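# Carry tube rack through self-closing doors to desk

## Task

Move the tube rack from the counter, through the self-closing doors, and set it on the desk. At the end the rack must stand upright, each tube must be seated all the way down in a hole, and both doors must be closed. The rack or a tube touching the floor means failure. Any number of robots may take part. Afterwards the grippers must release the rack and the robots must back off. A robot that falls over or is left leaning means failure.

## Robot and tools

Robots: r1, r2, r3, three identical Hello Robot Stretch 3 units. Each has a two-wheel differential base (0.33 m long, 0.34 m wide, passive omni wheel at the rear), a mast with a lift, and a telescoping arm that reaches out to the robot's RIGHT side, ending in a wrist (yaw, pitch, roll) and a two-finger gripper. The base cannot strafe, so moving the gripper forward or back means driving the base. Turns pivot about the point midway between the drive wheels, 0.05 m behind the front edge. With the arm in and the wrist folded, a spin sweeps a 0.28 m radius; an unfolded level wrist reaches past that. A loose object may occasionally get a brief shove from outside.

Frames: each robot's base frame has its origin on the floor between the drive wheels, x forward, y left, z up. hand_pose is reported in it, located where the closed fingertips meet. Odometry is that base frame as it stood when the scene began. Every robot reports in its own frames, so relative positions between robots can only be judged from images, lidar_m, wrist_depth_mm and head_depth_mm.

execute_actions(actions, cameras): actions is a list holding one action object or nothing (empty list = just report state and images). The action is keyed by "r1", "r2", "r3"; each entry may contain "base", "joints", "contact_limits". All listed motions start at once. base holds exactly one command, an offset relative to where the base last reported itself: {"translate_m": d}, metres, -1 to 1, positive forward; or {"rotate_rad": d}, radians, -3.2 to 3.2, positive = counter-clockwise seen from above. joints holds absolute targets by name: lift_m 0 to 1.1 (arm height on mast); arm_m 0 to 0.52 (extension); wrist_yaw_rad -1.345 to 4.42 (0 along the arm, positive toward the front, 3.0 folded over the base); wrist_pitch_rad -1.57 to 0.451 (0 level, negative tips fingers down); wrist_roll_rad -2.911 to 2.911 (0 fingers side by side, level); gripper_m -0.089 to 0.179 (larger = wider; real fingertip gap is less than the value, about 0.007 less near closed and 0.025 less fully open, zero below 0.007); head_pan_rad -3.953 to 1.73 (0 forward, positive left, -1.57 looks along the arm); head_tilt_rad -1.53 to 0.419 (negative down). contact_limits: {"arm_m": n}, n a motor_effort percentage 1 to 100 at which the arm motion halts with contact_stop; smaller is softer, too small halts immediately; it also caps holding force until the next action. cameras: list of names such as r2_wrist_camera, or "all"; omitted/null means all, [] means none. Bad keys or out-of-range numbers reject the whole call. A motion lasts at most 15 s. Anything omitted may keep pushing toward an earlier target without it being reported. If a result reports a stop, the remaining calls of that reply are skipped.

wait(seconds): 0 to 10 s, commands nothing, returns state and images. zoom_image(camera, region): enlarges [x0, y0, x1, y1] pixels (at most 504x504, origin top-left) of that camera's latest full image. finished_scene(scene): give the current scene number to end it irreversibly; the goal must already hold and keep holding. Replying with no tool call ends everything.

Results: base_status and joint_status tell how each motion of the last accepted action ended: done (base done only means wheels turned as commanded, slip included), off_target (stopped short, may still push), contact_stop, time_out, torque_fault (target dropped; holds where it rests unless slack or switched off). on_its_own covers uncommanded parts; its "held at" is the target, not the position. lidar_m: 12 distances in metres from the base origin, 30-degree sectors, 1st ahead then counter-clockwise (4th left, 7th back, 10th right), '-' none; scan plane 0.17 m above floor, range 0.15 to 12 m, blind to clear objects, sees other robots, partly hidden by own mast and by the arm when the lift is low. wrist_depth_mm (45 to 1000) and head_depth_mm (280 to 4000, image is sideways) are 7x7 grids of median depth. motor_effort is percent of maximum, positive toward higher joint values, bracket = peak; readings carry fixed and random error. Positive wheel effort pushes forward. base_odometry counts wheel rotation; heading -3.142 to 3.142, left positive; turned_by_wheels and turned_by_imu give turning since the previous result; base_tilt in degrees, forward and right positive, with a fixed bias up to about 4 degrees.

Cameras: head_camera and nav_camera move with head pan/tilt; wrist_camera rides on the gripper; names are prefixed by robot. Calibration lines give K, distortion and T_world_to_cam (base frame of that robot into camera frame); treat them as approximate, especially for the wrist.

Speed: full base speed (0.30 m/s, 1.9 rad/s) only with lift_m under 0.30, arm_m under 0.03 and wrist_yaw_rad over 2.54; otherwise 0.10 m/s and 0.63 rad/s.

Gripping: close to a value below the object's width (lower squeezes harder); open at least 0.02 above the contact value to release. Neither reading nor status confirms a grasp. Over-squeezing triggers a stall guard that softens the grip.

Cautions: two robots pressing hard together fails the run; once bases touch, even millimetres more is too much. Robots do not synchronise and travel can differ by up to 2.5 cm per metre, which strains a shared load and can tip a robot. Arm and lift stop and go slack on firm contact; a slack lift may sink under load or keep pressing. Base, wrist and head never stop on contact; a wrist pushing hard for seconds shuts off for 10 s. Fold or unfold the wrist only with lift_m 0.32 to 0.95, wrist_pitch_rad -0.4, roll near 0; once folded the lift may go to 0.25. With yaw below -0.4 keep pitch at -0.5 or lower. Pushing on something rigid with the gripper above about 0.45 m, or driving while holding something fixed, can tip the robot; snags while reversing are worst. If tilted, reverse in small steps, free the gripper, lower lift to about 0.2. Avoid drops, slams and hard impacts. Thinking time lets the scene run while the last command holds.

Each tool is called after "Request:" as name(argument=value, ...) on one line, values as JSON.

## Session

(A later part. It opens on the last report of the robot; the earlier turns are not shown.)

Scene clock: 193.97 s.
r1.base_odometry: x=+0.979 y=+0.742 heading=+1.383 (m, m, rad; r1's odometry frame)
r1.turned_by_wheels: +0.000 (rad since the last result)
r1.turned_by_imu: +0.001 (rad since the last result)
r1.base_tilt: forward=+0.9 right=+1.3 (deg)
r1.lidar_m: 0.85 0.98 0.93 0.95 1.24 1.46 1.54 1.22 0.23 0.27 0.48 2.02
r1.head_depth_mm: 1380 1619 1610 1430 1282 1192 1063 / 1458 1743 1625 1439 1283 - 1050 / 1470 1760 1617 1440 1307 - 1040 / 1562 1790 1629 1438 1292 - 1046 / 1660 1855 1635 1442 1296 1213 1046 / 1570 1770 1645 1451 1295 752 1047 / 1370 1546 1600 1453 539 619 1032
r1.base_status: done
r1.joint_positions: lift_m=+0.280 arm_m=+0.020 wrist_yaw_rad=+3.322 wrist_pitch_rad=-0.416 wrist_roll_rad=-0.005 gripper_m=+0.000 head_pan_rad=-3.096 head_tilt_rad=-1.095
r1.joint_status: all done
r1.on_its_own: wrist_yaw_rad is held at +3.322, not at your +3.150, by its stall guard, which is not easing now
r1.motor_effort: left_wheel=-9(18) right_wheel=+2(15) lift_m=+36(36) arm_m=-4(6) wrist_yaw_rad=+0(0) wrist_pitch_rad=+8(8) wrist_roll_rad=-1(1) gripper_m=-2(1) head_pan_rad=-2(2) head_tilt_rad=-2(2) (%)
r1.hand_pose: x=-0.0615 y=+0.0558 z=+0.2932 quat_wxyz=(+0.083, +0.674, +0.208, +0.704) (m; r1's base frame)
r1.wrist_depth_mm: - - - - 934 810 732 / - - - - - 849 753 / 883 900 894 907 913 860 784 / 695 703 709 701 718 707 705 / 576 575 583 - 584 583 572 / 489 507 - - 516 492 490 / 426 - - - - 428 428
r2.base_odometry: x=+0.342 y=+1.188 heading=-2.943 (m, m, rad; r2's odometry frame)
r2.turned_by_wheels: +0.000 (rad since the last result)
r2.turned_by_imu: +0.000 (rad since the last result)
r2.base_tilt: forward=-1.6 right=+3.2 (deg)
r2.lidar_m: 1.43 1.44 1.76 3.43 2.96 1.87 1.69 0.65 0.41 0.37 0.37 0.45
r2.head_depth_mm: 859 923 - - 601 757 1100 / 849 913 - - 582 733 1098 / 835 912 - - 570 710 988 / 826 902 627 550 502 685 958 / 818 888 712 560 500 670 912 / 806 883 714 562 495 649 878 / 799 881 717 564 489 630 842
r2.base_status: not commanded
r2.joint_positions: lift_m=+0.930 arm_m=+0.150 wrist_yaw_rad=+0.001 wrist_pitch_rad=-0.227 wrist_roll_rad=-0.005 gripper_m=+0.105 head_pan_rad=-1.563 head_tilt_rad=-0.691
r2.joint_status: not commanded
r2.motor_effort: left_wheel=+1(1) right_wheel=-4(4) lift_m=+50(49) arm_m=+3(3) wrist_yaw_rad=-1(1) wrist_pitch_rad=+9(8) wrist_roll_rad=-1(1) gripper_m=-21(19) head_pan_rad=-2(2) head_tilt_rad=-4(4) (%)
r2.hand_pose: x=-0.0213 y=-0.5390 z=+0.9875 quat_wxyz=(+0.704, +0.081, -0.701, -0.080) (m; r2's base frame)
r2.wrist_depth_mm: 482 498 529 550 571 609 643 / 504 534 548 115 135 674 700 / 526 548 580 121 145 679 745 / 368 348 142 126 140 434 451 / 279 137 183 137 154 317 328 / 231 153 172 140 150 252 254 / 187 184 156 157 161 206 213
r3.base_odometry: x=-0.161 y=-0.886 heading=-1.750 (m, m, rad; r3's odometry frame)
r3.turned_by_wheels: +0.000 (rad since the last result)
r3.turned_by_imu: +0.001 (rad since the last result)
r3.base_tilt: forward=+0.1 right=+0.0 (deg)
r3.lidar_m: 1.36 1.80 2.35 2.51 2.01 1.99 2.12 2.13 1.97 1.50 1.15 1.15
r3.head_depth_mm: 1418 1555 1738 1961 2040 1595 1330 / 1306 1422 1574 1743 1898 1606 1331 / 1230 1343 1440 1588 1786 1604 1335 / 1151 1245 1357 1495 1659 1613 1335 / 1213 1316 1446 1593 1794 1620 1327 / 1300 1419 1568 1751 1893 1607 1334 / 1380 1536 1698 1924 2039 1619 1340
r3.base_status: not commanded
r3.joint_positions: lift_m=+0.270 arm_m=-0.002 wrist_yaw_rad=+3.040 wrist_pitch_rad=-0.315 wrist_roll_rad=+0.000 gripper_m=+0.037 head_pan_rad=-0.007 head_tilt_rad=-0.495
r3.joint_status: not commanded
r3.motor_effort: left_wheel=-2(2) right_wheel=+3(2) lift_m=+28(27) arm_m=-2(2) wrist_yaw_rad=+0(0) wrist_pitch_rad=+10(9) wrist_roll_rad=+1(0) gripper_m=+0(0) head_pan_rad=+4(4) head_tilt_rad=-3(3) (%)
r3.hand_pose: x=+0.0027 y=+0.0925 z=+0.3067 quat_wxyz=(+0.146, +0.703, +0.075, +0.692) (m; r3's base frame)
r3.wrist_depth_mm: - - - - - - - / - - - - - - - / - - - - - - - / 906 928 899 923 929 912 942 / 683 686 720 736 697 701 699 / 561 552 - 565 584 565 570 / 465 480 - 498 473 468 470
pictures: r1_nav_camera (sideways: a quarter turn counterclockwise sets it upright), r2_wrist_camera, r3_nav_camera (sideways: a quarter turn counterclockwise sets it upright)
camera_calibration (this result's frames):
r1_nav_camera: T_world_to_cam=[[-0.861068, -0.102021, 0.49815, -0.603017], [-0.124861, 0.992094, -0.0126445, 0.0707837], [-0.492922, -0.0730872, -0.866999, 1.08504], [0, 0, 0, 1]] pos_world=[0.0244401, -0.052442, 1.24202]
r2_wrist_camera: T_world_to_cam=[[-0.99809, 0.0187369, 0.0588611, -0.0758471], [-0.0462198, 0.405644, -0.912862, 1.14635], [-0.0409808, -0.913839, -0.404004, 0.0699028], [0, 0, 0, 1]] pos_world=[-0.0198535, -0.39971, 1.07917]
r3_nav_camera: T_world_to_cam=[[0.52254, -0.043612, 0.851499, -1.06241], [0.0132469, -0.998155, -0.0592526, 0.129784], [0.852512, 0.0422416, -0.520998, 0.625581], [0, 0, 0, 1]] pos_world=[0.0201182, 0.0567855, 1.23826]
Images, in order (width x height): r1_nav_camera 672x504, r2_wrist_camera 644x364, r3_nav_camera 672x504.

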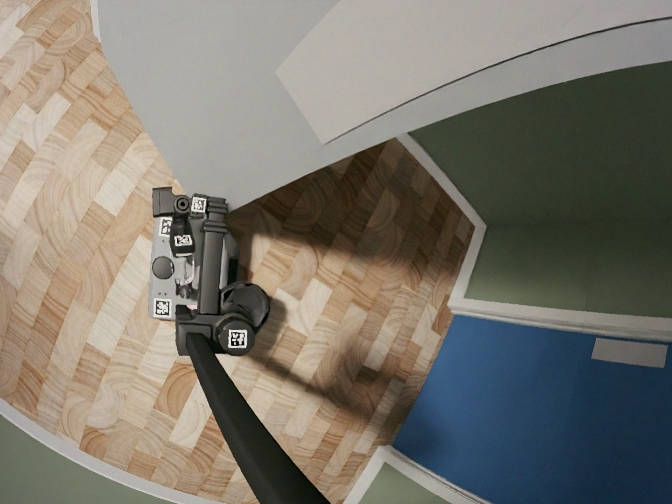

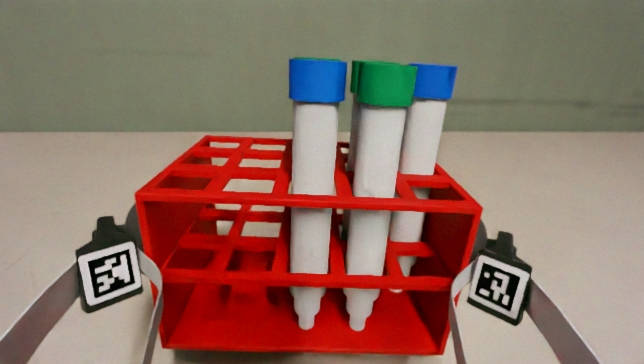

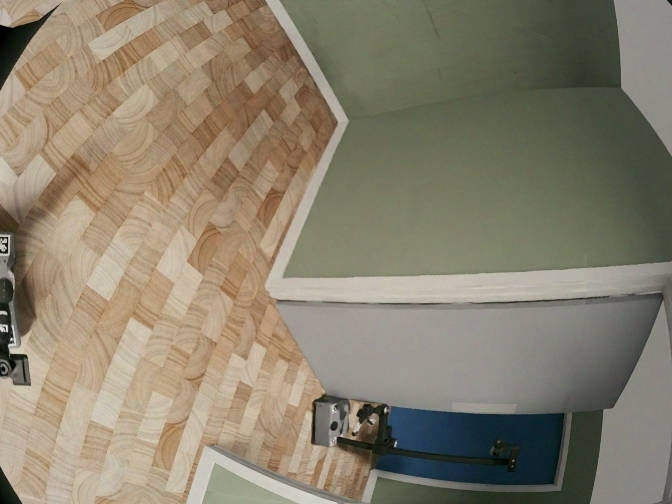

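Request:
execute_actions(actions=[{"r3":{"base":{"translate_m":0.45},"joints":{"head_pan_rad":-3.1,"head_tilt_rad":-0.9,"wrist_yaw_rad":3.3}},"r2":{"joints":{"arm_m":0.0,"lift_m":0.95}}}], cameras=[])

Request:
execute_actions(actions=[{"r3":{"base":{"rotate_rad":2.46}},"r2":{"base":{"rotate_rad":1.2},"joints":{"head_pan_rad":0}}}], cameras=["r3_nav_camera","r3_head_camera","r2_nav_camera"])

Scene clock: 199.03 s.
r1.base_odometry: x=+0.979 y=+0.742 heading=+1.383 (m, m, rad; r1's odometry frame)
r1.turned_by_wheels: +0.000 (rad since the last result)
r1.turned_by_imu: -0.001 (rad since the last result)
r1.base_tilt: forward=+0.9 right=+1.4 (deg)
r1.lidar_m: 0.85 0.98 0.93 0.95 1.24 1.47 1.54 1.22 0.23 0.26 0.48 1.65
r1.head_depth_mm: 1380 1624 1605 1428 1278 1195 1064 / 1457 1730 1620 1427 1294 - 1050 / 1470 1751 1618 1436 1308 - 1045 / 1562 1805 1629 1441 1294 - 1046 / 1672 1851 1632 1438 1294 1205 1046 / 1572 1744 1635 1443 1294 753 1048 / 1372 1542 1603 1448 539 618 1032
r1.base_status: not commanded
r1.joint_positions: lift_m=+0.280 arm_m=+0.020 wrist_yaw_rad=+3.322 wrist_pitch_rad=-0.416 wrist_roll_rad=-0.005 gripper_m=+0.000 head_pan_rad=-3.096 head_tilt_rad=-1.095
r1.joint_status: not commanded
r1.on_its_own: wrist_yaw_rad is held at +3.322, not at your +3.150, by its stall guard, which is not easing now
r1.motor_effort: left_wheel=-8(7) right_wheel=+2(2) lift_m=+36(36) arm_m=-4(4) wrist_yaw_rad=+0(1) wrist_pitch_rad=+8(8) wrist_roll_rad=-1(1) gripper_m=-2(3) head_pan_rad=-2(2) head_tilt_rad=-3(2) (%)
r1.hand_pose: x=-0.0615 y=+0.0558 z=+0.2932 quat_wxyz=(+0.083, +0.674, +0.208, +0.704) (m; r1's base frame)
r1.wrist_depth_mm: - - - - 939 804 739 / - - - - - 843 774 / 894 890 898 889 912 851 802 / 695 703 706 708 708 699 713 / 575 580 588 - 583 579 577 / 484 502 - - 520 492 492 / 426 - - - - 428 425
r2.base_odometry: x=+0.342 y=+1.188 heading=-2.943 (m, m, rad; r2's odometry frame)
r2.turned_by_wheels: +0.000 (rad since the last result)
r2.turned_by_imu: +0.000 (rad since the last result)
r2.base_tilt: forward=-1.6 right=+3.2 (deg)
r2.lidar_m: 1.44 1.44 1.77 3.42 2.95 1.87 1.69 0.65 0.41 0.37 0.37 0.45
r2.head_depth_mm: 860 920 699 571 - - - / 847 911 404 428 - - - / 837 915 431 - - - 1104 / 828 901 710 491 525 686 959 / 817 887 712 543 499 668 911 / 809 884 714 562 496 649 878 / 799 881 714 562 489 631 844
r2.base_status: not commanded
r2.joint_positions: lift_m=+0.950 arm_m=+0.003 wrist_yaw_rad=+0.001 wrist_pitch_rad=-0.227 wrist_roll_rad=-0.005 gripper_m=+0.105 head_pan_rad=-1.563 head_tilt_rad=-0.691
r2.joint_status: all done
joint sent to its limit — the command would take r2.arm_m past its lower limit, so that joint was sent only as far as its limit.
r2.motor_effort: left_wheel=+1(2) right_wheel=-4(4) lift_m=+49(52) arm_m=-4(4) wrist_yaw_rad=-1(1) wrist_pitch_rad=+9(9) wrist_roll_rad=-1(1) gripper_m=-20(21) head_pan_rad=-3(3) head_tilt_rad=-4(4) (%)
r2.hand_pose: x=-0.0213 y=-0.3924 z=+1.0074 quat_wxyz=(+0.704, +0.081, -0.701, -0.080) (m; r2's base frame)
r2.wrist_depth_mm: 603 623 648 702 744 747 800 / 638 669 714 115 135 805 855 / 600 617 639 121 144 763 840 / 412 388 142 125 140 487 510 / 313 137 183 137 154 358 369 / 259 154 172 141 152 285 287 / 208 206 156 157 162 230 238
r3.base_odometry: x=-0.241 y=-1.328 heading=-1.750 (m, m, rad; r3's odometry frame)
r3.turned_by_wheels: +0.000 (rad since the last result)
r3.turned_by_imu: +0.000 (rad since the last result)
r3.base_tilt: forward=+0.1 right=+0.1 (deg)
r3.lidar_m: 0.91 1.22 2.09 2.23 2.40 2.35 2.51 2.53 2.20 1.02 0.89 1.12
r3.head_depth_mm: 2147 2353 1983 1661 1433 1258 1124 / 2309 2405 1959 1669 1427 1259 1157 / 2450 2410 1965 1654 1430 1253 - / 2631 2415 1950 1654 1429 1265 1158 / 2768 2414 1950 1645 1424 1258 1159 / 2898 2417 1955 1649 1418 1258 1118 / 2843 2381 1941 1641 1422 1257 1122
r3.base_status: done
r3.joint_positions: lift_m=+0.270 arm_m=-0.002 wrist_yaw_rad=+3.298 wrist_pitch_rad=-0.315 wrist_roll_rad=+0.000 gripper_m=+0.037 head_pan_rad=-3.093 head_tilt_rad=-0.890
r3.joint_status: all done
r3.motor_effort: left_wheel=-1(5) right_wheel=+2(12) lift_m=+28(27) arm_m=-2(2) wrist_yaw_rad=+2(4) wrist_pitch_rad=+10(9) wrist_roll_rad=+0(0) gripper_m=+0(0) head_pan_rad=-3(48) head_tilt_rad=-7(37) (%)
r3.hand_pose: x=-0.0580 y=+0.0909 z=+0.3067 quat_wxyz=(+0.056, +0.687, +0.165, +0.705) (m; r3's base frame)
r3.wrist_depth_mm: - - - - - - - / - - - - - - - / - - - - - - - / 910 897 924 933 934 920 935 / 671 689 722 - 701 705 704 / 549 554 573 - 579 571 568 / 461 474 - - - 471 475
pictures: none
No camera images: the call's "cameras" was empty. Leave "cameras" out to get every camera's image.

Scene clock: 201.93 s.
r1.base_odometry: x=+0.979 y=+0.742 heading=+1.383 (m, m, rad; r1's odometry frame)
r1.turned_by_wheels: +0.000 (rad since the last result)
r1.turned_by_imu: -0.001 (rad since the last result)
r1.base_tilt: forward=+1.1 right=+1.4 (deg)
r1.lidar_m: 0.85 0.98 0.93 0.95 1.24 1.47 1.54 1.22 0.23 0.27 0.48 1.61
r1.head_depth_mm: 1380 1621 1618 1429 1283 1194 1067 / 1466 1726 1617 1434 1290 - 1055 / 1465 1752 1613 1437 1313 - 1043 / 1563 1798 1626 1433 1296 - 1044 / 1666 1857 1626 1446 1292 1208 1045 / 1562 1766 1628 1451 1301 753 1045 / 1372 1552 1616 1445 538 618 1033
r1.base_status: not commanded
r1.joint_positions: lift_m=+0.280 arm_m=+0.020 wrist_yaw_rad=+3.322 wrist_pitch_rad=-0.416 wrist_roll_rad=-0.005 gripper_m=+0.000 head_pan_rad=-3.096 head_tilt_rad=-1.095
r1.joint_status: not commanded
r1.on_its_own: wrist_yaw_rad is held at +3.322, not at your +3.150, by its stall guard, which is not easing now
r1.motor_effort: left_wheel=-8(8) right_wheel=+2(2) lift_m=+36(36) arm_m=-4(4) wrist_yaw_rad=+1(0) wrist_pitch_rad=+8(8) wrist_roll_rad=-1(1) gripper_m=-2(3) head_pan_rad=-2(2) head_tilt_rad=-3(3) (%)
r1.hand_pose: x=-0.0615 y=+0.0558 z=+0.2932 quat_wxyz=(+0.083, +0.674, +0.208, +0.704) (m; r1's base frame)
r1.wrist_depth_mm: - - - - 934 811 725 / - - - - - 847 758 / 892 906 890 883 884 858 812 / 694 705 692 702 698 707 706 / 573 577 586 - 577 579 583 / 492 506 - - 524 493 488 / 430 - - - - 430 429
r2.base_odometry: x=+0.342 y=+1.188 heading=-1.743 (m, m, rad; r2's odometry frame)
r2.turned_by_wheels: +1.200 (rad since the last result)
r2.turned_by_imu: +1.213 (rad since the last result)
r2.base_tilt: forward=-1.6 right=+3.2 (deg)
r2.lidar_m: 2.00 3.74 2.46 1.77 1.70 0.54 0.39 0.37 0.38 0.51 1.44 1.49
r2.head_depth_mm: 1702 1856 2014 1888 1558 1330 1162 / 1915 2107 2227 1890 1557 1328 1159 / 2194 2456 2416 1885 1570 1335 1166 / 2591 2858 2429 1900 1569 1335 1163 / 3103 3236 2410 1908 1575 1338 1165 / 3428 3296 2423 1918 1582 1348 1169 / 3219 3302 2442 1911 1575 1342 1175
r2.base_status: done
r2.joint_positions: lift_m=+0.950 arm_m=+0.003 wrist_yaw_rad=+0.001 wrist_pitch_rad=-0.227 wrist_roll_rad=-0.005 gripper_m=+0.105 head_pan_rad=-0.007 head_tilt_rad=-0.691
r2.joint_status: all done
r2.motor_effort: left_wheel=-3(6) right_wheel=+3(8) lift_m=+49(49) arm_m=-4(4) wrist_yaw_rad=-1(1) wrist_pitch_rad=+9(9) wrist_roll_rad=+0(1) gripper_m=-20(20) head_pan_rad=+3(35) head_tilt_rad=-4(4) (%)
r2.hand_pose: x=-0.0213 y=-0.3924 z=+1.0074 quat_wxyz=(+0.704, +0.081, -0.701, -0.080) (m; r2's base frame)
r2.wrist_depth_mm: 944 - - - - 785 654 / 955 - - 113 136 832 656 / - - - 121 145 769 673 / - - 141 125 141 495 513 / - 138 183 137 156 360 368 / - 153 172 140 151 282 287 / - - 155 157 160 240 238
r3.base_odometry: x=-0.241 y=-1.328 heading=+0.710 (m, m, rad; r3's odometry frame)
r3.turned_by_wheels: +2.460 (rad since the last result)
r3.turned_by_imu: +2.425 (rad since the last result)
r3.base_tilt: forward=+0.1 right=+0.1 (deg)
r3.lidar_m: 2.35 2.40 2.53 2.20 1.21 0.88 1.42 0.91 1.03 2.09 2.13 2.50
r3.head_depth_mm: 2625 2368 1917 1254 1398 1261 1123 / 2790 2436 1958 1658 1429 1264 1160 / 2781 2390 1962 1653 1435 1256 - / 2748 1961 1899 1648 1428 1263 1160 / 2804 1720 1895 1646 1421 1259 1155 / 1378 1498 1646 1634 1421 1257 1121 / 1145 1237 1331 1445 1425 1254 1121
r3.base_status: done
r3.joint_positions: lift_m=+0.270 arm_m=-0.002 wrist_yaw_rad=+3.298 wrist_pitch_rad=-0.315 wrist_roll_rad=+0.000 gripper_m=+0.037 head_pan_rad=-3.094 head_tilt_rad=-0.890
r3.joint_status: not commanded
r3.motor_effort: left_wheel=-2(7) right_wheel=+3(14) lift_m=+27(27) arm_m=-2(2) wrist_yaw_rad=+2(2) wrist_pitch_rad=+10(9) wrist_roll_rad=+0(0) gripper_m=+0(0) head_pan_rad=-4(3) head_tilt_rad=-6(6) (%)
r3.hand_pose: x=-0.0580 y=+0.0909 z=+0.3067 quat_wxyz=(+0.056, +0.687, +0.165, +0.705) (m; r3's base frame)
r3.wrist_depth_mm: 851 - - - - - - / 858 - - - - - - / 868 - - - - - - / 846 903 944 908 933 962 937 / 688 692 715 - 709 690 693 / 554 550 567 - 578 558 558 / 458 476 - - - 469 469
pictures: r2_nav_camera (sideways: a quarter turn counterclockwise sets it upright), r3_head_camera (sideways: a quarter turn clockwise sets it upright), r3_nav_camera (sideways: a quarter turn counterclockwise sets it upright)
camera_calibration (this result's frames):
r2_nav_camera: T_world_to_cam=[[0.617379, -0.0330982, 0.785969, -0.986493], [-0.0420283, -0.999075, -0.00905919, 0.0655463], [0.785542, -0.02744, -0.618199, 0.757547], [0, 0, 0, 1]] pos_world=[0.0167096, 0.0536216, 1.24426]
r3_head_camera: T_world_to_cam=[[0.78245, 0.00156234, -0.622711, 0.828727], [-0.00518781, -0.999946, -0.00902739, 0.00581779], [-0.622692, 0.010294, -0.782399, 0.978299], [0, 0, 0, 1]] pos_world=[-0.0392279, -0.00554789, 1.28153]
r3_nav_camera: T_world_to_cam=[[-0.811107, 0.00104789, 0.584897, -0.706817], [-0.0437469, 0.997089, -0.0624525, 0.134266], [-0.58326, -0.0762431, -0.8087, 1.00855], [0, 0, 0, 1]] pos_world=[0.0208153, -0.0562398, 1.23741]
Images, in order (width x height): r2_nav_camera 672x504, r3_head_camera 896x504, r3_nav_camera 672x504.

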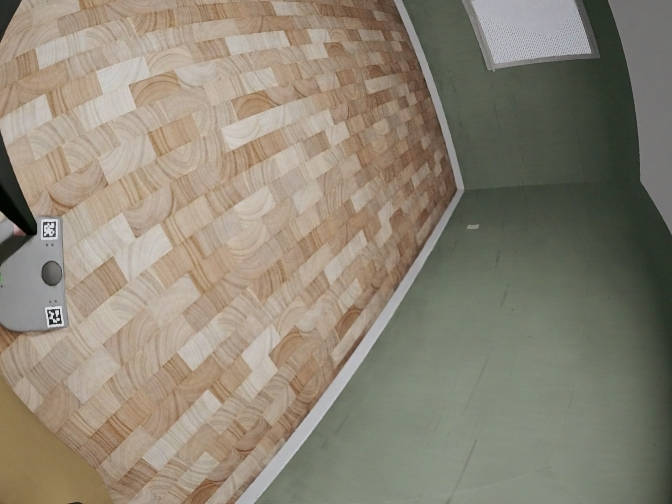

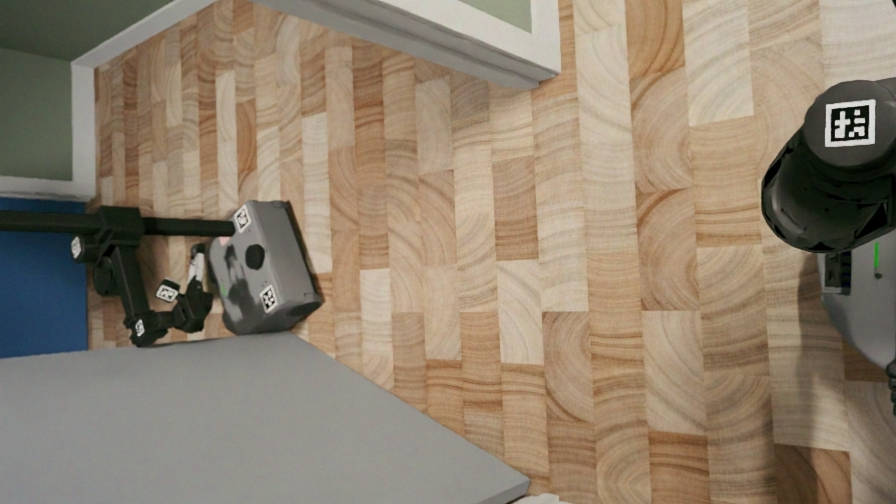

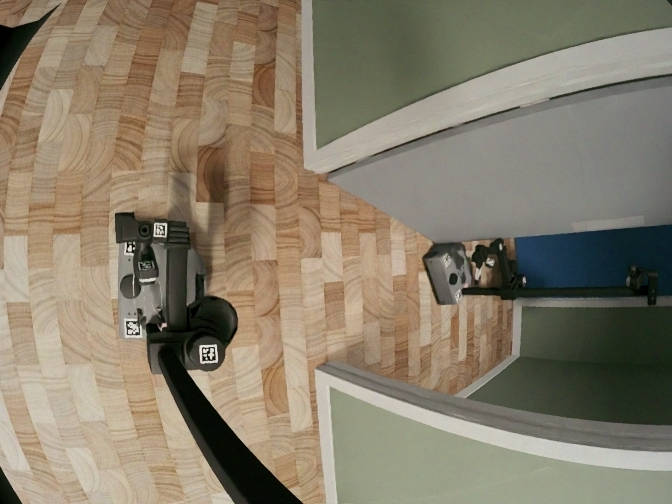

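Request:
execute_actions(actions=[{"r3":{"base":{"translate_m":-0.8}},"r2":{"base":{"translate_m":0.3}}}], cameras=[])

Request:
execute_actions(actions=[{"r3":{"base":{"translate_m":-0.45},"joints":{"lift_m":0.31,"head_tilt_rad":-1.1}},"r1":{"base":{"translate_m":-0.8}},"r2":{"joints":{"wrist_yaw_rad":1.57}}}], cameras=["r3_nav_camera","r1_nav_camera","r2_wrist_camera"])

Scene clock: 207.03 s.
r1.base_odometry: x=+0.979 y=+0.742 heading=+1.383 (m, m, rad; r1's odometry frame)
r1.turned_by_wheels: +0.000 (rad since the last result)
r1.turned_by_imu: -0.001 (rad since the last result)
r1.base_tilt: forward=+1.1 right=+1.3 (deg)
r1.lidar_m: 0.85 0.98 0.93 0.95 1.24 1.47 1.54 1.22 0.23 0.27 0.48 0.82
r1.head_depth_mm: 1380 1624 1610 1421 1284 1198 1058 / 1452 1731 1617 1429 1287 - 1052 / 1462 1765 1624 1433 1311 - 1039 / 1567 1788 1622 1440 1292 - 1041 / 1663 1857 1618 1440 1296 1208 1047 / 1574 1764 1626 1446 1297 752 1048 / 1373 1544 1613 1447 538 619 1035
r1.base_status: not commanded
r1.joint_positions: lift_m=+0.280 arm_m=+0.020 wrist_yaw_rad=+3.322 wrist_pitch_rad=-0.416 wrist_roll_rad=-0.005 gripper_m=+0.000 head_pan_rad=-3.096 head_tilt_rad=-1.095
r1.joint_status: not commanded
r1.on_its_own: wrist_yaw_rad is held at +3.322, not at your +3.150, by its stall guard, which is not easing now
r1.motor_effort: left_wheel=-8(8) right_wheel=+2(2) lift_m=+36(36) arm_m=-4(4) wrist_yaw_rad=+1(1) wrist_pitch_rad=+8(8) wrist_roll_rad=-1(1) gripper_m=-3(2) head_pan_rad=-2(1) head_tilt_rad=-3(3) (%)
r1.hand_pose: x=-0.0615 y=+0.0558 z=+0.2932 quat_wxyz=(+0.083, +0.674, +0.208, +0.704) (m; r1's base frame)
r1.wrist_depth_mm: - - - - 933 801 731 / - - - - - 855 759 / 920 899 914 904 883 858 780 / 697 695 696 702 703 708 702 / 573 581 592 - 581 570 576 / 489 506 - - 522 495 493 / 427 - - - - 428 430
r2.base_odometry: x=+0.290 y=+0.893 heading=-1.744 (m, m, rad; r2's odometry frame)
r2.turned_by_wheels: +0.000 (rad since the last result)
r2.turned_by_imu: +0.001 (rad since the last result)
r2.base_tilt: forward=-1.6 right=+3.2 (deg)
r2.lidar_m: 1.79 3.49 2.65 1.93 1.86 0.91 0.65 0.62 0.64 1.34 1.28 1.33
r2.head_depth_mm: 1517 1638 1800 1838 1557 1331 1157 / 1712 1871 2080 1899 1558 1332 1162 / 1961 2190 2309 1901 1569 1330 1166 / 2306 2610 2433 1902 1569 1336 1166 / 2799 3041 2411 1901 1577 1338 1170 / 3143 3293 2418 1900 1576 1340 1169 / 3038 3216 2428 1906 1583 1347 1173
r2.base_status: done
r2.joint_positions: lift_m=+0.950 arm_m=+0.003 wrist_yaw_rad=+0.001 wrist_pitch_rad=-0.227 wrist_roll_rad=-0.005 gripper_m=+0.105 head_pan_rad=-0.007 head_tilt_rad=-0.691
r2.joint_status: not commanded
r2.motor_effort: left_wheel=-4(4) right_wheel=+3(8) lift_m=+49(49) arm_m=-4(4) wrist_yaw_rad=-1(1) wrist_pitch_rad=+9(9) wrist_roll_rad=-1(1) gripper_m=-20(20) head_pan_rad=+3(3) head_tilt_rad=-4(5) (%)
r2.hand_pose: x=-0.0213 y=-0.3924 z=+1.0074 quat_wxyz=(+0.704, +0.081, -0.701, -0.080) (m; r2's base frame)
r2.wrist_depth_mm: 803 893 - - - - 867 / 866 966 - 115 135 - 860 / 887 - - 121 145 - 890 / 934 989 142 126 140 518 512 / 975 138 183 137 154 475 402 / - 154 172 140 151 494 422 / - - 156 158 161 573 421
r3.base_odometry: x=-0.848 y=-1.850 heading=+0.710 (m, m, rad; r3's odometry frame)
r3.turned_by_wheels: +0.000 (rad since the last result)
r3.turned_by_imu: +0.003 (rad since the last result)
r3.base_tilt: forward=+0.1 right=+0.0 (deg)
r3.lidar_m: 3.11 3.20 2.28 0.36 0.38 1.27 0.85 0.58 0.50 0.50 2.19 2.83
r3.head_depth_mm: 2140 2317 1962 1654 1428 1265 1125 / 2131 2356 1962 1654 1426 1258 1155 / 2048 2290 1909 1661 1434 1258 - / 2131 2347 1215 1416 1433 1257 1157 / 2151 2337 1811 1357 1401 1259 1161 / 2138 2321 1145 1228 1367 1256 1119 / 796 857 927 1008 1105 1187 1120
r3.base_status: done
r3.joint_positions: lift_m=+0.270 arm_m=-0.002 wrist_yaw_rad=+3.298 wrist_pitch_rad=-0.315 wrist_roll_rad=+0.000 gripper_m=+0.037 head_pan_rad=-3.094 head_tilt_rad=-0.890
r3.joint_status: not commanded
r3.motor_effort: left_wheel=-1(9) right_wheel=+3(9) lift_m=+27(28) arm_m=-2(2) wrist_yaw_rad=+2(2) wrist_pitch_rad=+10(9) wrist_roll_rad=+1(0) gripper_m=+0(1) head_pan_rad=-3(3) head_tilt_rad=-6(6) (%)
r3.hand_pose: x=-0.0581 y=+0.0909 z=+0.3067 quat_wxyz=(+0.056, +0.687, +0.165, +0.705) (m; r3's base frame)
r3.wrist_depth_mm: 931 929 916 369 - - - / - 992 997 398 - - - / - - - 430 - - - / 915 921 918 467 909 917 952 / 699 681 711 - 699 694 695 / 551 555 565 - 585 565 560 / 467 483 - - - 469 476
pictures: none
No camera images: the call's "cameras" was empty. Leave "cameras" out to get every camera's image.

Scene clock: 212.30 s.
r1.base_odometry: x=+0.830 y=-0.044 heading=+1.383 (m, m, rad; r1's odometry frame)
r1.turned_by_wheels: +0.000 (rad since the last result)
r1.turned_by_imu: +0.041 (rad since the last result)
r1.base_tilt: forward=+0.9 right=+1.3 (deg)
r1.lidar_m: 0.81 1.36 1.30 1.06 0.85 0.81 0.76 0.82 0.78 0.81 1.09 0.93
r1.head_depth_mm: 704 862 1059 1340 1285 1196 1062 / 705 840 1099 1385 1290 - 1052 / 759 913 1140 1386 1309 - 1041 / 811 991 1271 1442 1298 - 1043 / 874 1088 1424 1447 1293 1208 1047 / 949 1143 1358 1420 1295 1193 1047 / 897 1007 1154 1341 1297 1176 1078
r1.base_status: done
r1.joint_positions: lift_m=+0.280 arm_m=+0.020 wrist_yaw_rad=+3.322 wrist_pitch_rad=-0.416 wrist_roll_rad=-0.006 gripper_m=+0.000 head_pan_rad=-3.097 head_tilt_rad=-1.094
r1.joint_status: not commanded
r1.on_its_own: wrist_yaw_rad is held at +3.322, not at your +3.150, by its stall guard, which is not easing now
r1.motor_effort: left_wheel=-1(22) right_wheel=+0(66) lift_m=+40(40) arm_m=+4(18) wrist_yaw_rad=+0(69) wrist_pitch_rad=+8(9) wrist_roll_rad=+0(1) gripper_m=-2(2) head_pan_rad=-1(2) head_tilt_rad=-4(4) (%)
r1.hand_pose: x=-0.0616 y=+0.0563 z=+0.2931 quat_wxyz=(+0.083, +0.673, +0.208, +0.704) (m; r1's base frame)
r1.wrist_depth_mm: 615 730 912 - - - - / 637 766 - - - - - / 670 793 897 899 898 904 899 / 671 698 708 697 701 703 711 / 577 585 584 - 582 576 583 / 488 500 - - 523 492 495 / 429 - - - - 426 429
r2.base_odometry: x=+0.290 y=+0.893 heading=-1.744 (m, m, rad; r2's odometry frame)
r2.turned_by_wheels: +0.000 (rad since the last result)
r2.turned_by_imu: +0.000 (rad since the last result)
r2.base_tilt: forward=-1.6 right=+3.2 (deg)
r2.lidar_m: 1.79 3.47 2.65 1.93 1.86 0.91 0.65 0.62 0.64 1.33 1.28 1.32
r2.head_depth_mm: 1513 1638 1783 1829 320 311 1163 / 1720 1880 2073 1887 1566 1293 1160 / 1957 2179 2306 1891 1564 1331 1162 / 2305 2593 2399 1898 1566 1341 1165 / 2790 3021 2419 1916 1575 1338 1165 / 3137 3343 2425 1905 1575 1342 1169 / 3034 3198 2436 1916 1583 1347 1173
r2.base_status: not commanded
r2.joint_positions: lift_m=+0.950 arm_m=+0.003 wrist_yaw_rad=+1.567 wrist_pitch_rad=-0.227 wrist_roll_rad=-0.005 gripper_m=+0.105 head_pan_rad=-0.007 head_tilt_rad=-0.691
r2.joint_status: all done
r2.motor_effort: left_wheel=-3(3) right_wheel=+3(3) lift_m=+49(49) arm_m=-4(4) wrist_yaw_rad=+3(5) wrist_pitch_rad=+9(9) wrist_roll_rad=-1(1) gripper_m=-20(20) head_pan_rad=+3(3) head_tilt_rad=-4(5) (%)
r2.hand_pose: x=+0.2229 y=-0.1491 z=+1.0074 quat_wxyz=(+0.556, +0.552, -0.439, +0.440) (m; r2's base frame)
r2.wrist_depth_mm: - - - - - - 904 / - - - 114 136 - 896 / - - - 121 145 - 933 / - - 141 125 141 - 923 / - 138 183 137 155 - 970 / - 153 172 140 151 - 964 / - - 156 157 161 - 992
r3.base_odometry: x=-1.189 y=-2.143 heading=+0.709 (m, m, rad; r3's odometry frame)
r3.turned_by_wheels: +0.000 (rad since the last result)
r3.turned_by_imu: +0.005 (rad since the last result)
r3.base_tilt: forward=+0.1 right=+0.0 (deg)
r3.lidar_m: 3.56 0.50 0.48 0.92 0.94 1.22 0.32 0.24 0.23 0.24 0.34 2.90
r3.head_depth_mm: 1916 1805 1603 1438 1305 1224 1087 / 1910 1808 1604 1438 1308 - 1086 / 1930 1804 1594 1438 1323 - - / 1946 1789 1598 1427 1317 - - / 377 426 507 644 872 - - / 306 351 413 504 640 810 - / 287 307 354 416 505 640 856
r3.base_status: done
r3.joint_positions: lift_m=+0.310 arm_m=-0.002 wrist_yaw_rad=+3.300 wrist_pitch_rad=-0.316 wrist_roll_rad=-0.001 gripper_m=+0.037 head_pan_rad=-3.096 head_tilt_rad=-1.091
r3.joint_status: all done
r3.motor_effort: left_wheel=-9(34) right_wheel=-3(27) lift_m=+34(40) arm_m=-3(3) wrist_yaw_rad=+0(1) wrist_pitch_rad=+10(11) wrist_roll_rad=+0(1) gripper_m=+0(0) head_pan_rad=-3(3) head_tilt_rad=-6(30) (%)
r3.hand_pose: x=-0.0584 y=+0.0906 z=+0.3462 quat_wxyz=(+0.056, +0.687, +0.166, +0.705) (m; r3's base frame)
r3.wrist_depth_mm: 906 895 893 881 865 724 473 / 972 964 989 941 930 733 473 / - - - - - 714 470 / 971 986 - - 996 704 450 / 749 757 774 - 772 686 460 / 603 610 626 - 638 594 494 / 510 503 517 530 508 513 518
pictures: r1_nav_camera (sideways: a quarter turn counterclockwise sets it upright), r2_wrist_camera, r3_nav_camera (sideways: a quarter turn counterclockwise sets it upright)
camera_calibration (this result's frames):
r1_nav_camera: T_world_to_cam=[[-0.860719, -0.101193, 0.498922, -0.604025], [-0.123941, 0.99221, -0.0125737, 0.070686], [-0.493763, -0.0726591, -0.866556, 1.08447], [0, 0, 0, 1]] pos_world=[0.0243374, -0.0524616, 1.24201]
r2_wrist_camera: T_world_to_cam=[[-0.0229907, -0.998001, 0.0588754, -0.209515], [-0.406415, -0.0444752, -0.912606, 1.03052], [0.913399, -0.0449093, -0.40458, 0.361662], [0, 0, 0, 1]] pos_world=[0.0836606, -0.147022, 1.09911]
r3_nav_camera: T_world_to_cam=[[-0.911522, -0.00195699, 0.411246, -0.479999], [-0.0293742, 0.997744, -0.0603598, 0.131438], [-0.4102, -0.0670993, -0.909524, 1.13853], [0, 0, 0, 1]] pos_world=[0.0333558, -0.0556863, 1.24085]
Images, in order (width x height): r1_nav_camera 672x504, r2_wrist_camera 644x364, r3_nav_camera 672x504.

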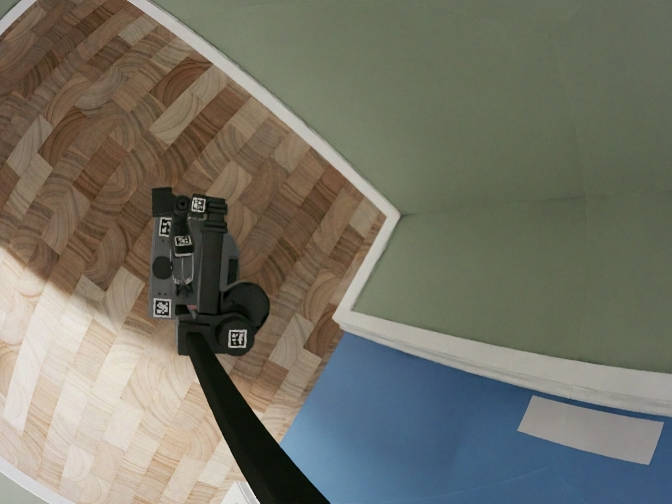

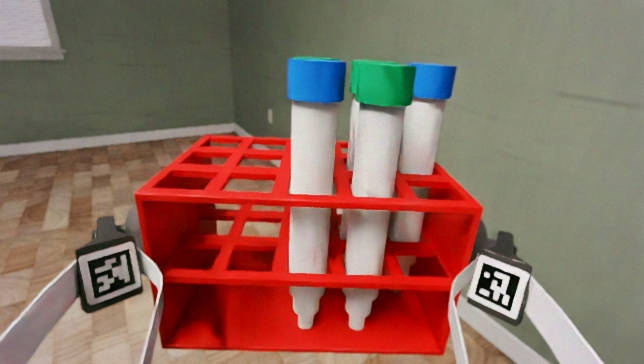

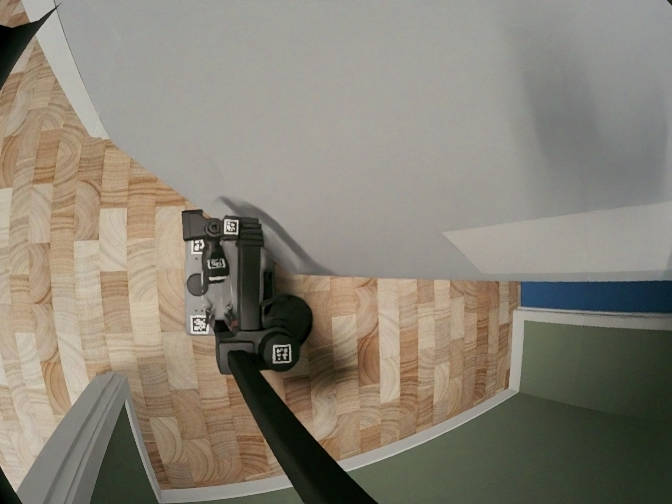

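Request:
execute_actions(actions=[{"r1":{"base":{"rotate_rad":2.9},"joints":{"head_pan_rad":-0.8,"wrist_yaw_rad":3.3}},"r2":{"base":{"rotate_rad":0.75}}}], cameras=["r1_nav_camera"])

Request:
execute_actions(actions=[{"r1":{"base":{"translate_m":0.52}},"r2":{"base":{"translate_m":0.5}}}], cameras=[])

Request:
execute_actions(actions=[{"r1":{"base":{"rotate_rad":1.19}},"r2":{"base":{"rotate_rad":0.9}}}], cameras=["r1_nav_camera","r2_nav_camera"])

Scene clock: 216.77 s.
r1.base_odometry: x=+0.830 y=-0.044 heading=-2.001 (m, m, rad; r1's odometry frame)
r1.turned_by_wheels: +2.900 (rad since the last result)
r1.turned_by_imu: +2.887 (rad since the last result)
r1.base_tilt: forward=+0.9 right=+1.2 (deg)
r1.lidar_m: 0.76 0.85 0.78 0.78 0.90 1.25 0.82 1.53 1.31 1.30 0.96 0.82
r1.head_depth_mm: 1009 1295 1584 1427 1285 1162 1065 / 953 1158 1539 1432 1293 1179 - / 952 1165 1493 1432 1285 1202 - / 884 1073 1362 1438 1289 1175 - / 827 993 1229 1421 1296 1176 1083 / 776 916 1122 1383 1295 1177 1075 / 731 858 1027 1296 1300 1179 1074
r1.base_status: done
r1.joint_positions: lift_m=+0.280 arm_m=+0.020 wrist_yaw_rad=+3.301 wrist_pitch_rad=-0.416 wrist_roll_rad=-0.006 gripper_m=+0.000 head_pan_rad=-0.807 head_tilt_rad=-1.094
r1.joint_status: all done
r1.motor_effort: left_wheel=-3(9) right_wheel=+1(8) lift_m=+39(40) arm_m=+2(4) wrist_yaw_rad=-1(3) wrist_pitch_rad=+8(8) wrist_roll_rad=+0(0) gripper_m=-3(2) head_pan_rad=+4(45) head_tilt_rad=-3(3) (%)
r1.hand_pose: x=-0.0569 y=+0.0571 z=+0.2931 quat_wxyz=(+0.090, +0.676, +0.201, +0.704) (m; r1's base frame)
r1.wrist_depth_mm: - - 899 - 749 688 640 / - - - 860 813 736 682 / 913 906 907 904 846 788 719 / 704 700 700 695 698 695 693 / 579 580 570 - 575 581 582 / 497 511 - - 517 491 492 / 434 - - - - 425 424
r2.base_odometry: x=+0.290 y=+0.893 heading=-0.994 (m, m, rad; r2's odometry frame)
r2.turned_by_wheels: +0.750 (rad since the last result)
r2.turned_by_imu: +0.758 (rad since the last result)
r2.base_tilt: forward=-1.6 right=+3.3 (deg)
r2.lidar_m: 3.49 2.21 1.85 1.40 0.75 0.63 0.62 0.70 1.28 1.28 1.44 2.36
r2.head_depth_mm: 2954 3161 2393 1885 319 312 1159 / 3020 3205 2380 1876 1558 1291 1161 / 3099 3260 2392 1893 1563 1331 1162 / 3197 3279 2408 1900 1567 1337 1162 / 3261 3295 2416 1908 1568 1337 1165 / 3321 3318 2432 1920 1580 1342 1166 / 3129 3118 2445 1905 1584 1342 1172
r2.base_status: done
r2.joint_positions: lift_m=+0.950 arm_m=+0.003 wrist_yaw_rad=+1.568 wrist_pitch_rad=-0.227 wrist_roll_rad=-0.005 gripper_m=+0.105 head_pan_rad=-0.007 head_tilt_rad=-0.691
r2.joint_status: not commanded
r2.motor_effort: left_wheel=-2(7) right_wheel=+4(8) lift_m=+49(49) arm_m=-4(4) wrist_yaw_rad=+2(3) wrist_pitch_rad=+9(8) wrist_roll_rad=-1(1) gripper_m=-19(19) head_pan_rad=+3(3) head_tilt_rad=-5(5) (%)
r2.hand_pose: x=+0.2229 y=-0.1489 z=+1.0074 quat_wxyz=(+0.555, +0.552, -0.439, +0.441) (m; r2's base frame)
r2.wrist_depth_mm: - - - - - - - / - - - 114 136 - - / - - - 121 144 - - / - - 141 126 140 - - / - 137 182 137 155 - - / - 153 172 140 151 - - / - - 155 157 161 - -
r3.base_odometry: x=-1.189 y=-2.143 heading=+0.709 (m, m, rad; r3's odometry frame)
r3.turned_by_wheels: +0.000 (rad since the last result)
r3.turned_by_imu: +0.001 (rad since the last result)
r3.base_tilt: forward=+0.1 right=+0.0 (deg)
r3.lidar_m: 3.57 0.50 0.47 0.92 0.94 1.22 0.32 0.24 0.23 0.24 0.34 2.90
r3.head_depth_mm: 1900 1823 1592 1441 1303 1224 1093 / 1905 1819 1599 1445 1302 - 1085 / 1934 1795 1598 1432 1320 - - / 1920 1792 1591 1432 1308 - - / 377 426 506 645 874 - - / 306 352 413 504 641 807 - / 287 307 354 417 505 642 856
r3.base_status: not commanded
r3.joint_positions: lift_m=+0.310 arm_m=-0.002 wrist_yaw_rad=+3.300 wrist_pitch_rad=-0.316 wrist_roll_rad=-0.001 gripper_m=+0.037 head_pan_rad=-3.096 head_tilt_rad=-1.091
r3.joint_status: not commanded
r3.motor_effort: left_wheel=-9(9) right_wheel=-3(3) lift_m=+34(34) arm_m=-3(3) wrist_yaw_rad=+0(0) wrist_pitch_rad=+10(10) wrist_roll_rad=+1(1) gripper_m=+0(0) head_pan_rad=-3(2) head_tilt_rad=-6(6) (%)
r3.hand_pose: x=-0.0584 y=+0.0906 z=+0.3462 quat_wxyz=(+0.056, +0.687, +0.166, +0.705) (m; r3's base frame)
r3.wrist_depth_mm: 911 922 880 882 880 727 470 / 979 972 951 948 912 716 469 / - - - - 971 723 473 / 991 - - - 995 716 453 / 754 761 778 - 771 676 460 / 611 603 618 - 646 596 495 / 506 505 517 526 511 519 512
pictures: r1_nav_camera (sideways: a quarter turn counterclockwise sets it upright)
camera_calibration (this result's frames):
r1_nav_camera: T_world_to_cam=[[0.643098, -0.580948, 0.498922, -0.613199], [-0.664899, -0.746828, -0.0125737, 0.0739858], [0.379914, -0.323647, -0.866555, 1.07914], [0, 0, 0, 1]] pos_world=[0.0335591, 0.0482786, 1.24201]
Images, in order (width x height): r1_nav_camera 672x504.

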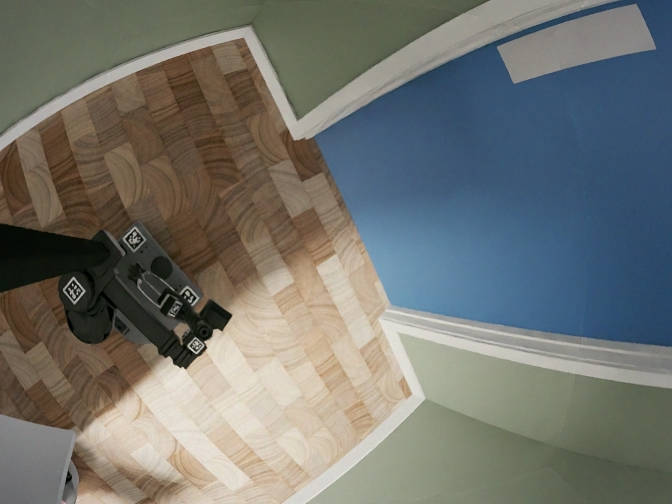

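Scene clock: 222.70 s.
r1.base_odometry: x=+0.613 y=-0.516 heading=-2.001 (m, m, rad; r1's odometry frame)
r1.turned_by_wheels: +0.000 (rad since the last result)
r1.turned_by_imu: -0.004 (rad since the last result)
r1.base_tilt: forward=+1.0 right=+1.4 (deg)
r1.lidar_m: 0.24 0.26 0.46 0.66 0.75 1.28 1.33 1.68 1.43 0.67 0.37 0.32
r1.head_depth_mm: 407 524 734 1210 1286 1163 1058 / 373 469 631 959 1283 1180 - / 345 427 555 791 1257 1203 - / 321 389 494 676 1065 1167 - / 301 359 447 589 865 1158 1085 / 291 333 407 521 713 907 1074 / - 310 371 468 554 669 1048
r1.base_status: done
r1.joint_positions: lift_m=+0.280 arm_m=+0.020 wrist_yaw_rad=+3.301 wrist_pitch_rad=-0.416 wrist_roll_rad=-0.006 gripper_m=+0.000 head_pan_rad=-0.806 head_tilt_rad=-1.094
r1.joint_status: not commanded
r1.motor_effort: left_wheel=-3(7) right_wheel=+1(7) lift_m=+40(40) arm_m=+3(3) wrist_yaw_rad=-1(1) wrist_pitch_rad=+8(8) wrist_roll_rad=+0(0) gripper_m=-2(2) head_pan_rad=+5(5) head_tilt_rad=-4(4) (%)
r1.hand_pose: x=-0.0568 y=+0.0571 z=+0.2931 quat_wxyz=(+0.090, +0.676, +0.201, +0.703) (m; r1's base frame)
r1.wrist_depth_mm: - 871 784 - 641 589 545 / - 936 847 727 696 629 574 / 895 903 853 789 734 679 588 / 699 700 717 696 717 694 556 / 570 573 581 - 580 577 488 / 489 500 - - 516 489 459 / 431 - - - - 429 420
r2.base_odometry: x=+0.563 y=+0.474 heading=-0.994 (m, m, rad; r2's odometry frame)
r2.turned_by_wheels: +0.000 (rad since the last result)
r2.turned_by_imu: +0.002 (rad since the last result)
r2.base_tilt: forward=-1.6 right=+3.2 (deg)
r2.lidar_m: 3.01 2.09 1.75 1.74 1.33 1.12 1.11 1.66 1.39 1.38 1.56 2.55
r2.head_depth_mm: 2534 2818 2397 1884 319 312 1160 / 2604 2882 2404 1891 1566 1288 1163 / 2651 2965 2402 1891 1563 1329 1160 / 2710 2993 2418 1899 1558 1338 1165 / 2783 3045 2421 1907 1575 1333 1166 / 2846 3139 2425 1905 1571 1345 1167 / 2833 2994 2438 1911 1582 1342 1170
r2.base_status: done
r2.joint_positions: lift_m=+0.950 arm_m=+0.003 wrist_yaw_rad=+1.568 wrist_pitch_rad=-0.227 wrist_roll_rad=-0.005 gripper_m=+0.105 head_pan_rad=-0.007 head_tilt_rad=-0.691
r2.joint_status: not commanded
r2.motor_effort: left_wheel=-3(4) right_wheel=+3(9) lift_m=+49(49) arm_m=-4(4) wrist_yaw_rad=+2(1) wrist_pitch_rad=+9(9) wrist_roll_rad=-1(1) gripper_m=-20(20) head_pan_rad=+3(3) head_tilt_rad=-4(4) (%)
r2.hand_pose: x=+0.2229 y=-0.1489 z=+1.0074 quat_wxyz=(+0.555, +0.552, -0.439, +0.441) (m; r2's base frame)
r2.wrist_depth_mm: - - - - - - - / - - - 114 136 - - / - - - 121 144 - - / - - 141 125 141 - - / - 138 183 136 155 - - / - 154 172 140 151 - - / - - 155 157 161 - -
r3.base_odometry: x=-1.189 y=-2.143 heading=+0.709 (m, m, rad; r3's odometry frame)
r3.turned_by_wheels: +0.000 (rad since the last result)
r3.turned_by_imu: +0.002 (rad since the last result)
r3.base_tilt: forward=+0.2 right=+0.0 (deg)
r3.lidar_m: 3.56 0.50 0.48 0.92 0.94 1.22 0.32 0.24 0.23 0.24 0.34 2.90
r3.head_depth_mm: 1907 1804 1608 1449 1311 1227 1091 / 1905 1800 1608 1439 1306 - 1083 / 1920 1804 1601 1436 1317 - - / 1942 1792 1603 1436 1316 - - / 377 425 507 644 871 - - / 306 351 413 504 639 806 - / 287 307 355 417 506 642 856
r3.base_status: not commanded
r3.joint_positions: lift_m=+0.310 arm_m=-0.002 wrist_yaw_rad=+3.300 wrist_pitch_rad=-0.316 wrist_roll_rad=-0.001 gripper_m=+0.037 head_pan_rad=-3.096 head_tilt_rad=-1.091
r3.joint_status: not commanded
r3.motor_effort: left_wheel=-9(9) right_wheel=-3(3) lift_m=+33(34) arm_m=-3(3) wrist_yaw_rad=+0(0) wrist_pitch_rad=+10(10) wrist_roll_rad=+0(0) gripper_m=+1(0) head_pan_rad=-2(3) head_tilt_rad=-5(6) (%)
r3.hand_pose: x=-0.0584 y=+0.0906 z=+0.3462 quat_wxyz=(+0.056, +0.687, +0.166, +0.705) (m; r3's base frame)
r3.wrist_depth_mm: 904 899 917 880 863 724 470 / 990 998 960 940 932 731 470 / - - - - - 721 468 / 990 - - 999 - 720 451 / 760 748 778 - 756 683 459 / 595 617 624 - 635 592 492 / 503 500 515 534 517 512 514
pictures: none
No camera images: the call's "cameras" was empty. Leave "cameras" out to get every camera's image.

Scene clock: 225.07 s.
r1.base_odometry: x=+0.613 y=-0.516 heading=-0.811 (m, m, rad; r1's odometry frame)
r1.turned_by_wheels: +1.190 (rad since the last result)
r1.turned_by_imu: +1.184 (rad since the last result)
r1.base_tilt: forward=+1.0 right=+1.3 (deg)
r1.lidar_m: 0.60 0.67 0.82 1.65 1.53 1.56 1.43 0.54 0.35 0.32 0.24 0.30
r1.head_depth_mm: - - 360 482 643 978 1066 / - - 307 454 748 1129 - / - - 323 421 684 1170 - / - 305 383 531 866 1170 - / 288 332 438 646 1199 1173 1085 / 302 373 514 823 1275 1173 1072 / 325 427 622 1051 1261 1182 1076
r1.base_status: done
r1.joint_positions: lift_m=+0.280 arm_m=+0.020 wrist_yaw_rad=+3.301 wrist_pitch_rad=-0.416 wrist_roll_rad=-0.006 gripper_m=+0.000 head_pan_rad=-0.806 head_tilt_rad=-1.094
r1.joint_status: not commanded
r1.motor_effort: left_wheel=-3(10) right_wheel=+1(8) lift_m=+39(39) arm_m=+3(3) wrist_yaw_rad=-1(1) wrist_pitch_rad=+8(8) wrist_roll_rad=+0(0) gripper_m=-3(2) head_pan_rad=+4(3) head_tilt_rad=-3(4) (%)
r1.hand_pose: x=-0.0568 y=+0.0571 z=+0.2931 quat_wxyz=(+0.090, +0.676, +0.201, +0.703) (m; r1's base frame)
r1.wrist_depth_mm: - - - - - - 818 / - - - - - - 812 / 891 892 866 878 921 909 810 / 696 697 705 679 711 708 699 / 571 582 580 - 581 580 581 / 491 511 - - 522 495 491 / 431 - - - - 427 428
r2.base_odometry: x=+0.563 y=+0.474 heading=-0.094 (m, m, rad; r2's odometry frame)
r2.turned_by_wheels: +0.900 (rad since the last result)
r2.turned_by_imu: +0.910 (rad since the last result)
r2.base_tilt: forward=-1.6 right=+3.2 (deg)
r2.lidar_m: 1.78 1.74 1.49 1.14 1.13 1.17 1.42 1.39 1.47 2.10 3.00 2.34
r2.head_depth_mm: 1894 2193 2382 1880 319 311 1163 / 1819 2084 2294 1887 1569 1291 1159 / 1735 1965 2222 1895 1564 1333 1159 / 1659 1873 2153 1894 1565 1332 1165 / 1585 1772 2045 1909 1566 1338 1166 / 1525 1701 1928 1914 1578 1345 1165 / 1464 1629 1837 1907 1585 1339 1169
r2.base_status: done
r2.joint_positions: lift_m=+0.950 arm_m=+0.003 wrist_yaw_rad=+1.568 wrist_pitch_rad=-0.227 wrist_roll_rad=-0.005 gripper_m=+0.105 head_pan_rad=-0.007 head_tilt_rad=-0.691
r2.joint_status: not commanded
r2.motor_effort: left_wheel=-3(7) right_wheel=+4(6) lift_m=+49(49) arm_m=-4(4) wrist_yaw_rad=+2(2) wrist_pitch_rad=+9(9) wrist_roll_rad=-1(1) gripper_m=-20(19) head_pan_rad=+3(2) head_tilt_rad=-5(4) (%)
r2.hand_pose: x=+0.2229 y=-0.1489 z=+1.0074 quat_wxyz=(+0.555, +0.552, -0.439, +0.441) (m; r2's base frame)
r2.wrist_depth_mm: - - - - - - - / - - - 114 136 - - / - - - 120 145 - - / - - 141 126 140 - - / - 138 182 137 155 - - / - 154 173 141 151 - - / - - 155 158 161 - -
r3.base_odometry: x=-1.189 y=-2.143 heading=+0.709 (m, m, rad; r3's odometry frame)
r3.turned_by_wheels: +0.000 (rad since the last result)
r3.turned_by_imu: +0.001 (rad since the last result)
r3.base_tilt: forward=+0.2 right=+0.0 (deg)
r3.lidar_m: 3.56 0.50 0.48 0.92 0.94 1.22 0.32 0.24 0.23 0.24 0.34 2.91
r3.head_depth_mm: 1919 1810 1599 1451 1314 1227 1087 / 1909 1801 1601 1436 1305 - 1083 / 1929 1796 1594 1437 1317 - - / 1937 1795 1599 1424 1304 - - / 377 426 507 645 875 - - / 306 352 414 504 640 807 - / 286 307 355 417 505 641 856
r3.base_status: not commanded
r3.joint_positions: lift_m=+0.310 arm_m=-0.002 wrist_yaw_rad=+3.300 wrist_pitch_rad=-0.316 wrist_roll_rad=-0.001 gripper_m=+0.037 head_pan_rad=-3.096 head_tilt_rad=-1.091
r3.joint_status: not commanded
r3.motor_effort: left_wheel=-9(9) right_wheel=-3(3) lift_m=+34(34) arm_m=-3(3) wrist_yaw_rad=+0(0) wrist_pitch_rad=+10(10) wrist_roll_rad=+1(0) gripper_m=+0(0) head_pan_rad=-2(2) head_tilt_rad=-6(6) (%)
r3.hand_pose: x=-0.0584 y=+0.0906 z=+0.3462 quat_wxyz=(+0.056, +0.687, +0.166, +0.705) (m; r3's base frame)
r3.wrist_depth_mm: 910 888 906 878 885 730 474 / 974 959 972 966 926 732 476 / - - - - - 729 462 / 992 983 - - - 698 448 / 747 768 767 - 766 675 464 / 609 604 630 - 642 601 491 / 506 505 515 527 518 513 517
pictures: r1_nav_camera (sideways: a quarter turn counterclockwise sets it upright), r2_nav_camera (sideways: a quarter turn counterclockwise sets it upright)
camera_calibration (this result's frames):
r1_nav_camera: T_world_to_cam=[[0.643275, -0.580753, 0.498922, -0.613199], [-0.664671, -0.74703, -0.0125737, 0.0739844], [0.380012, -0.323531, -0.866556, 1.07914], [0, 0, 0, 1]] pos_world=[0.0335444, 0.048287, 1.24201]
r2_nav_camera: T_world_to_cam=[[0.617392, -0.0330762, 0.78596, -0.986481], [-0.0419927, -0.999077, -0.00905867, 0.0655454], [0.785534, -0.0274118, -0.618211, 0.757563], [0, 0, 0, 1]] pos_world=[0.0167068, 0.0536219, 1.24426]
Images, in order (width x height): r1_nav_camera 672x504, r2_nav_camera 672x504.

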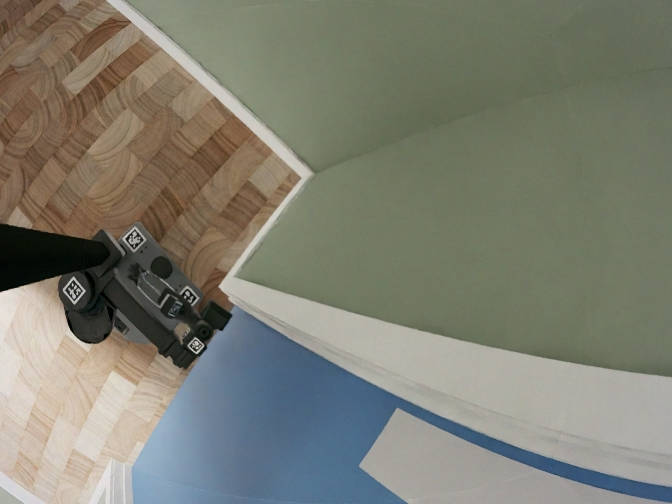

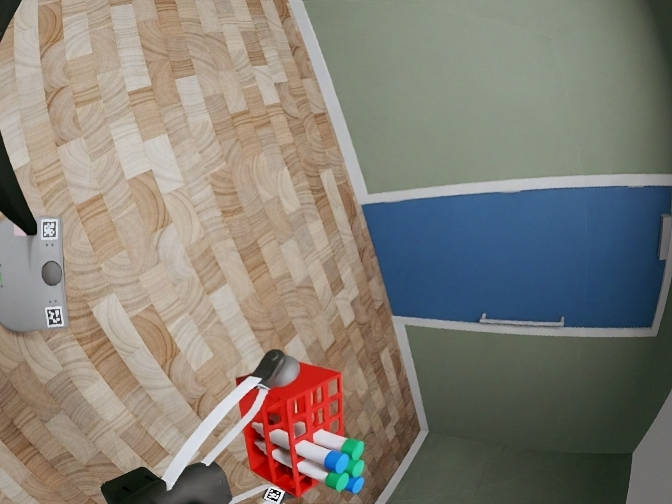

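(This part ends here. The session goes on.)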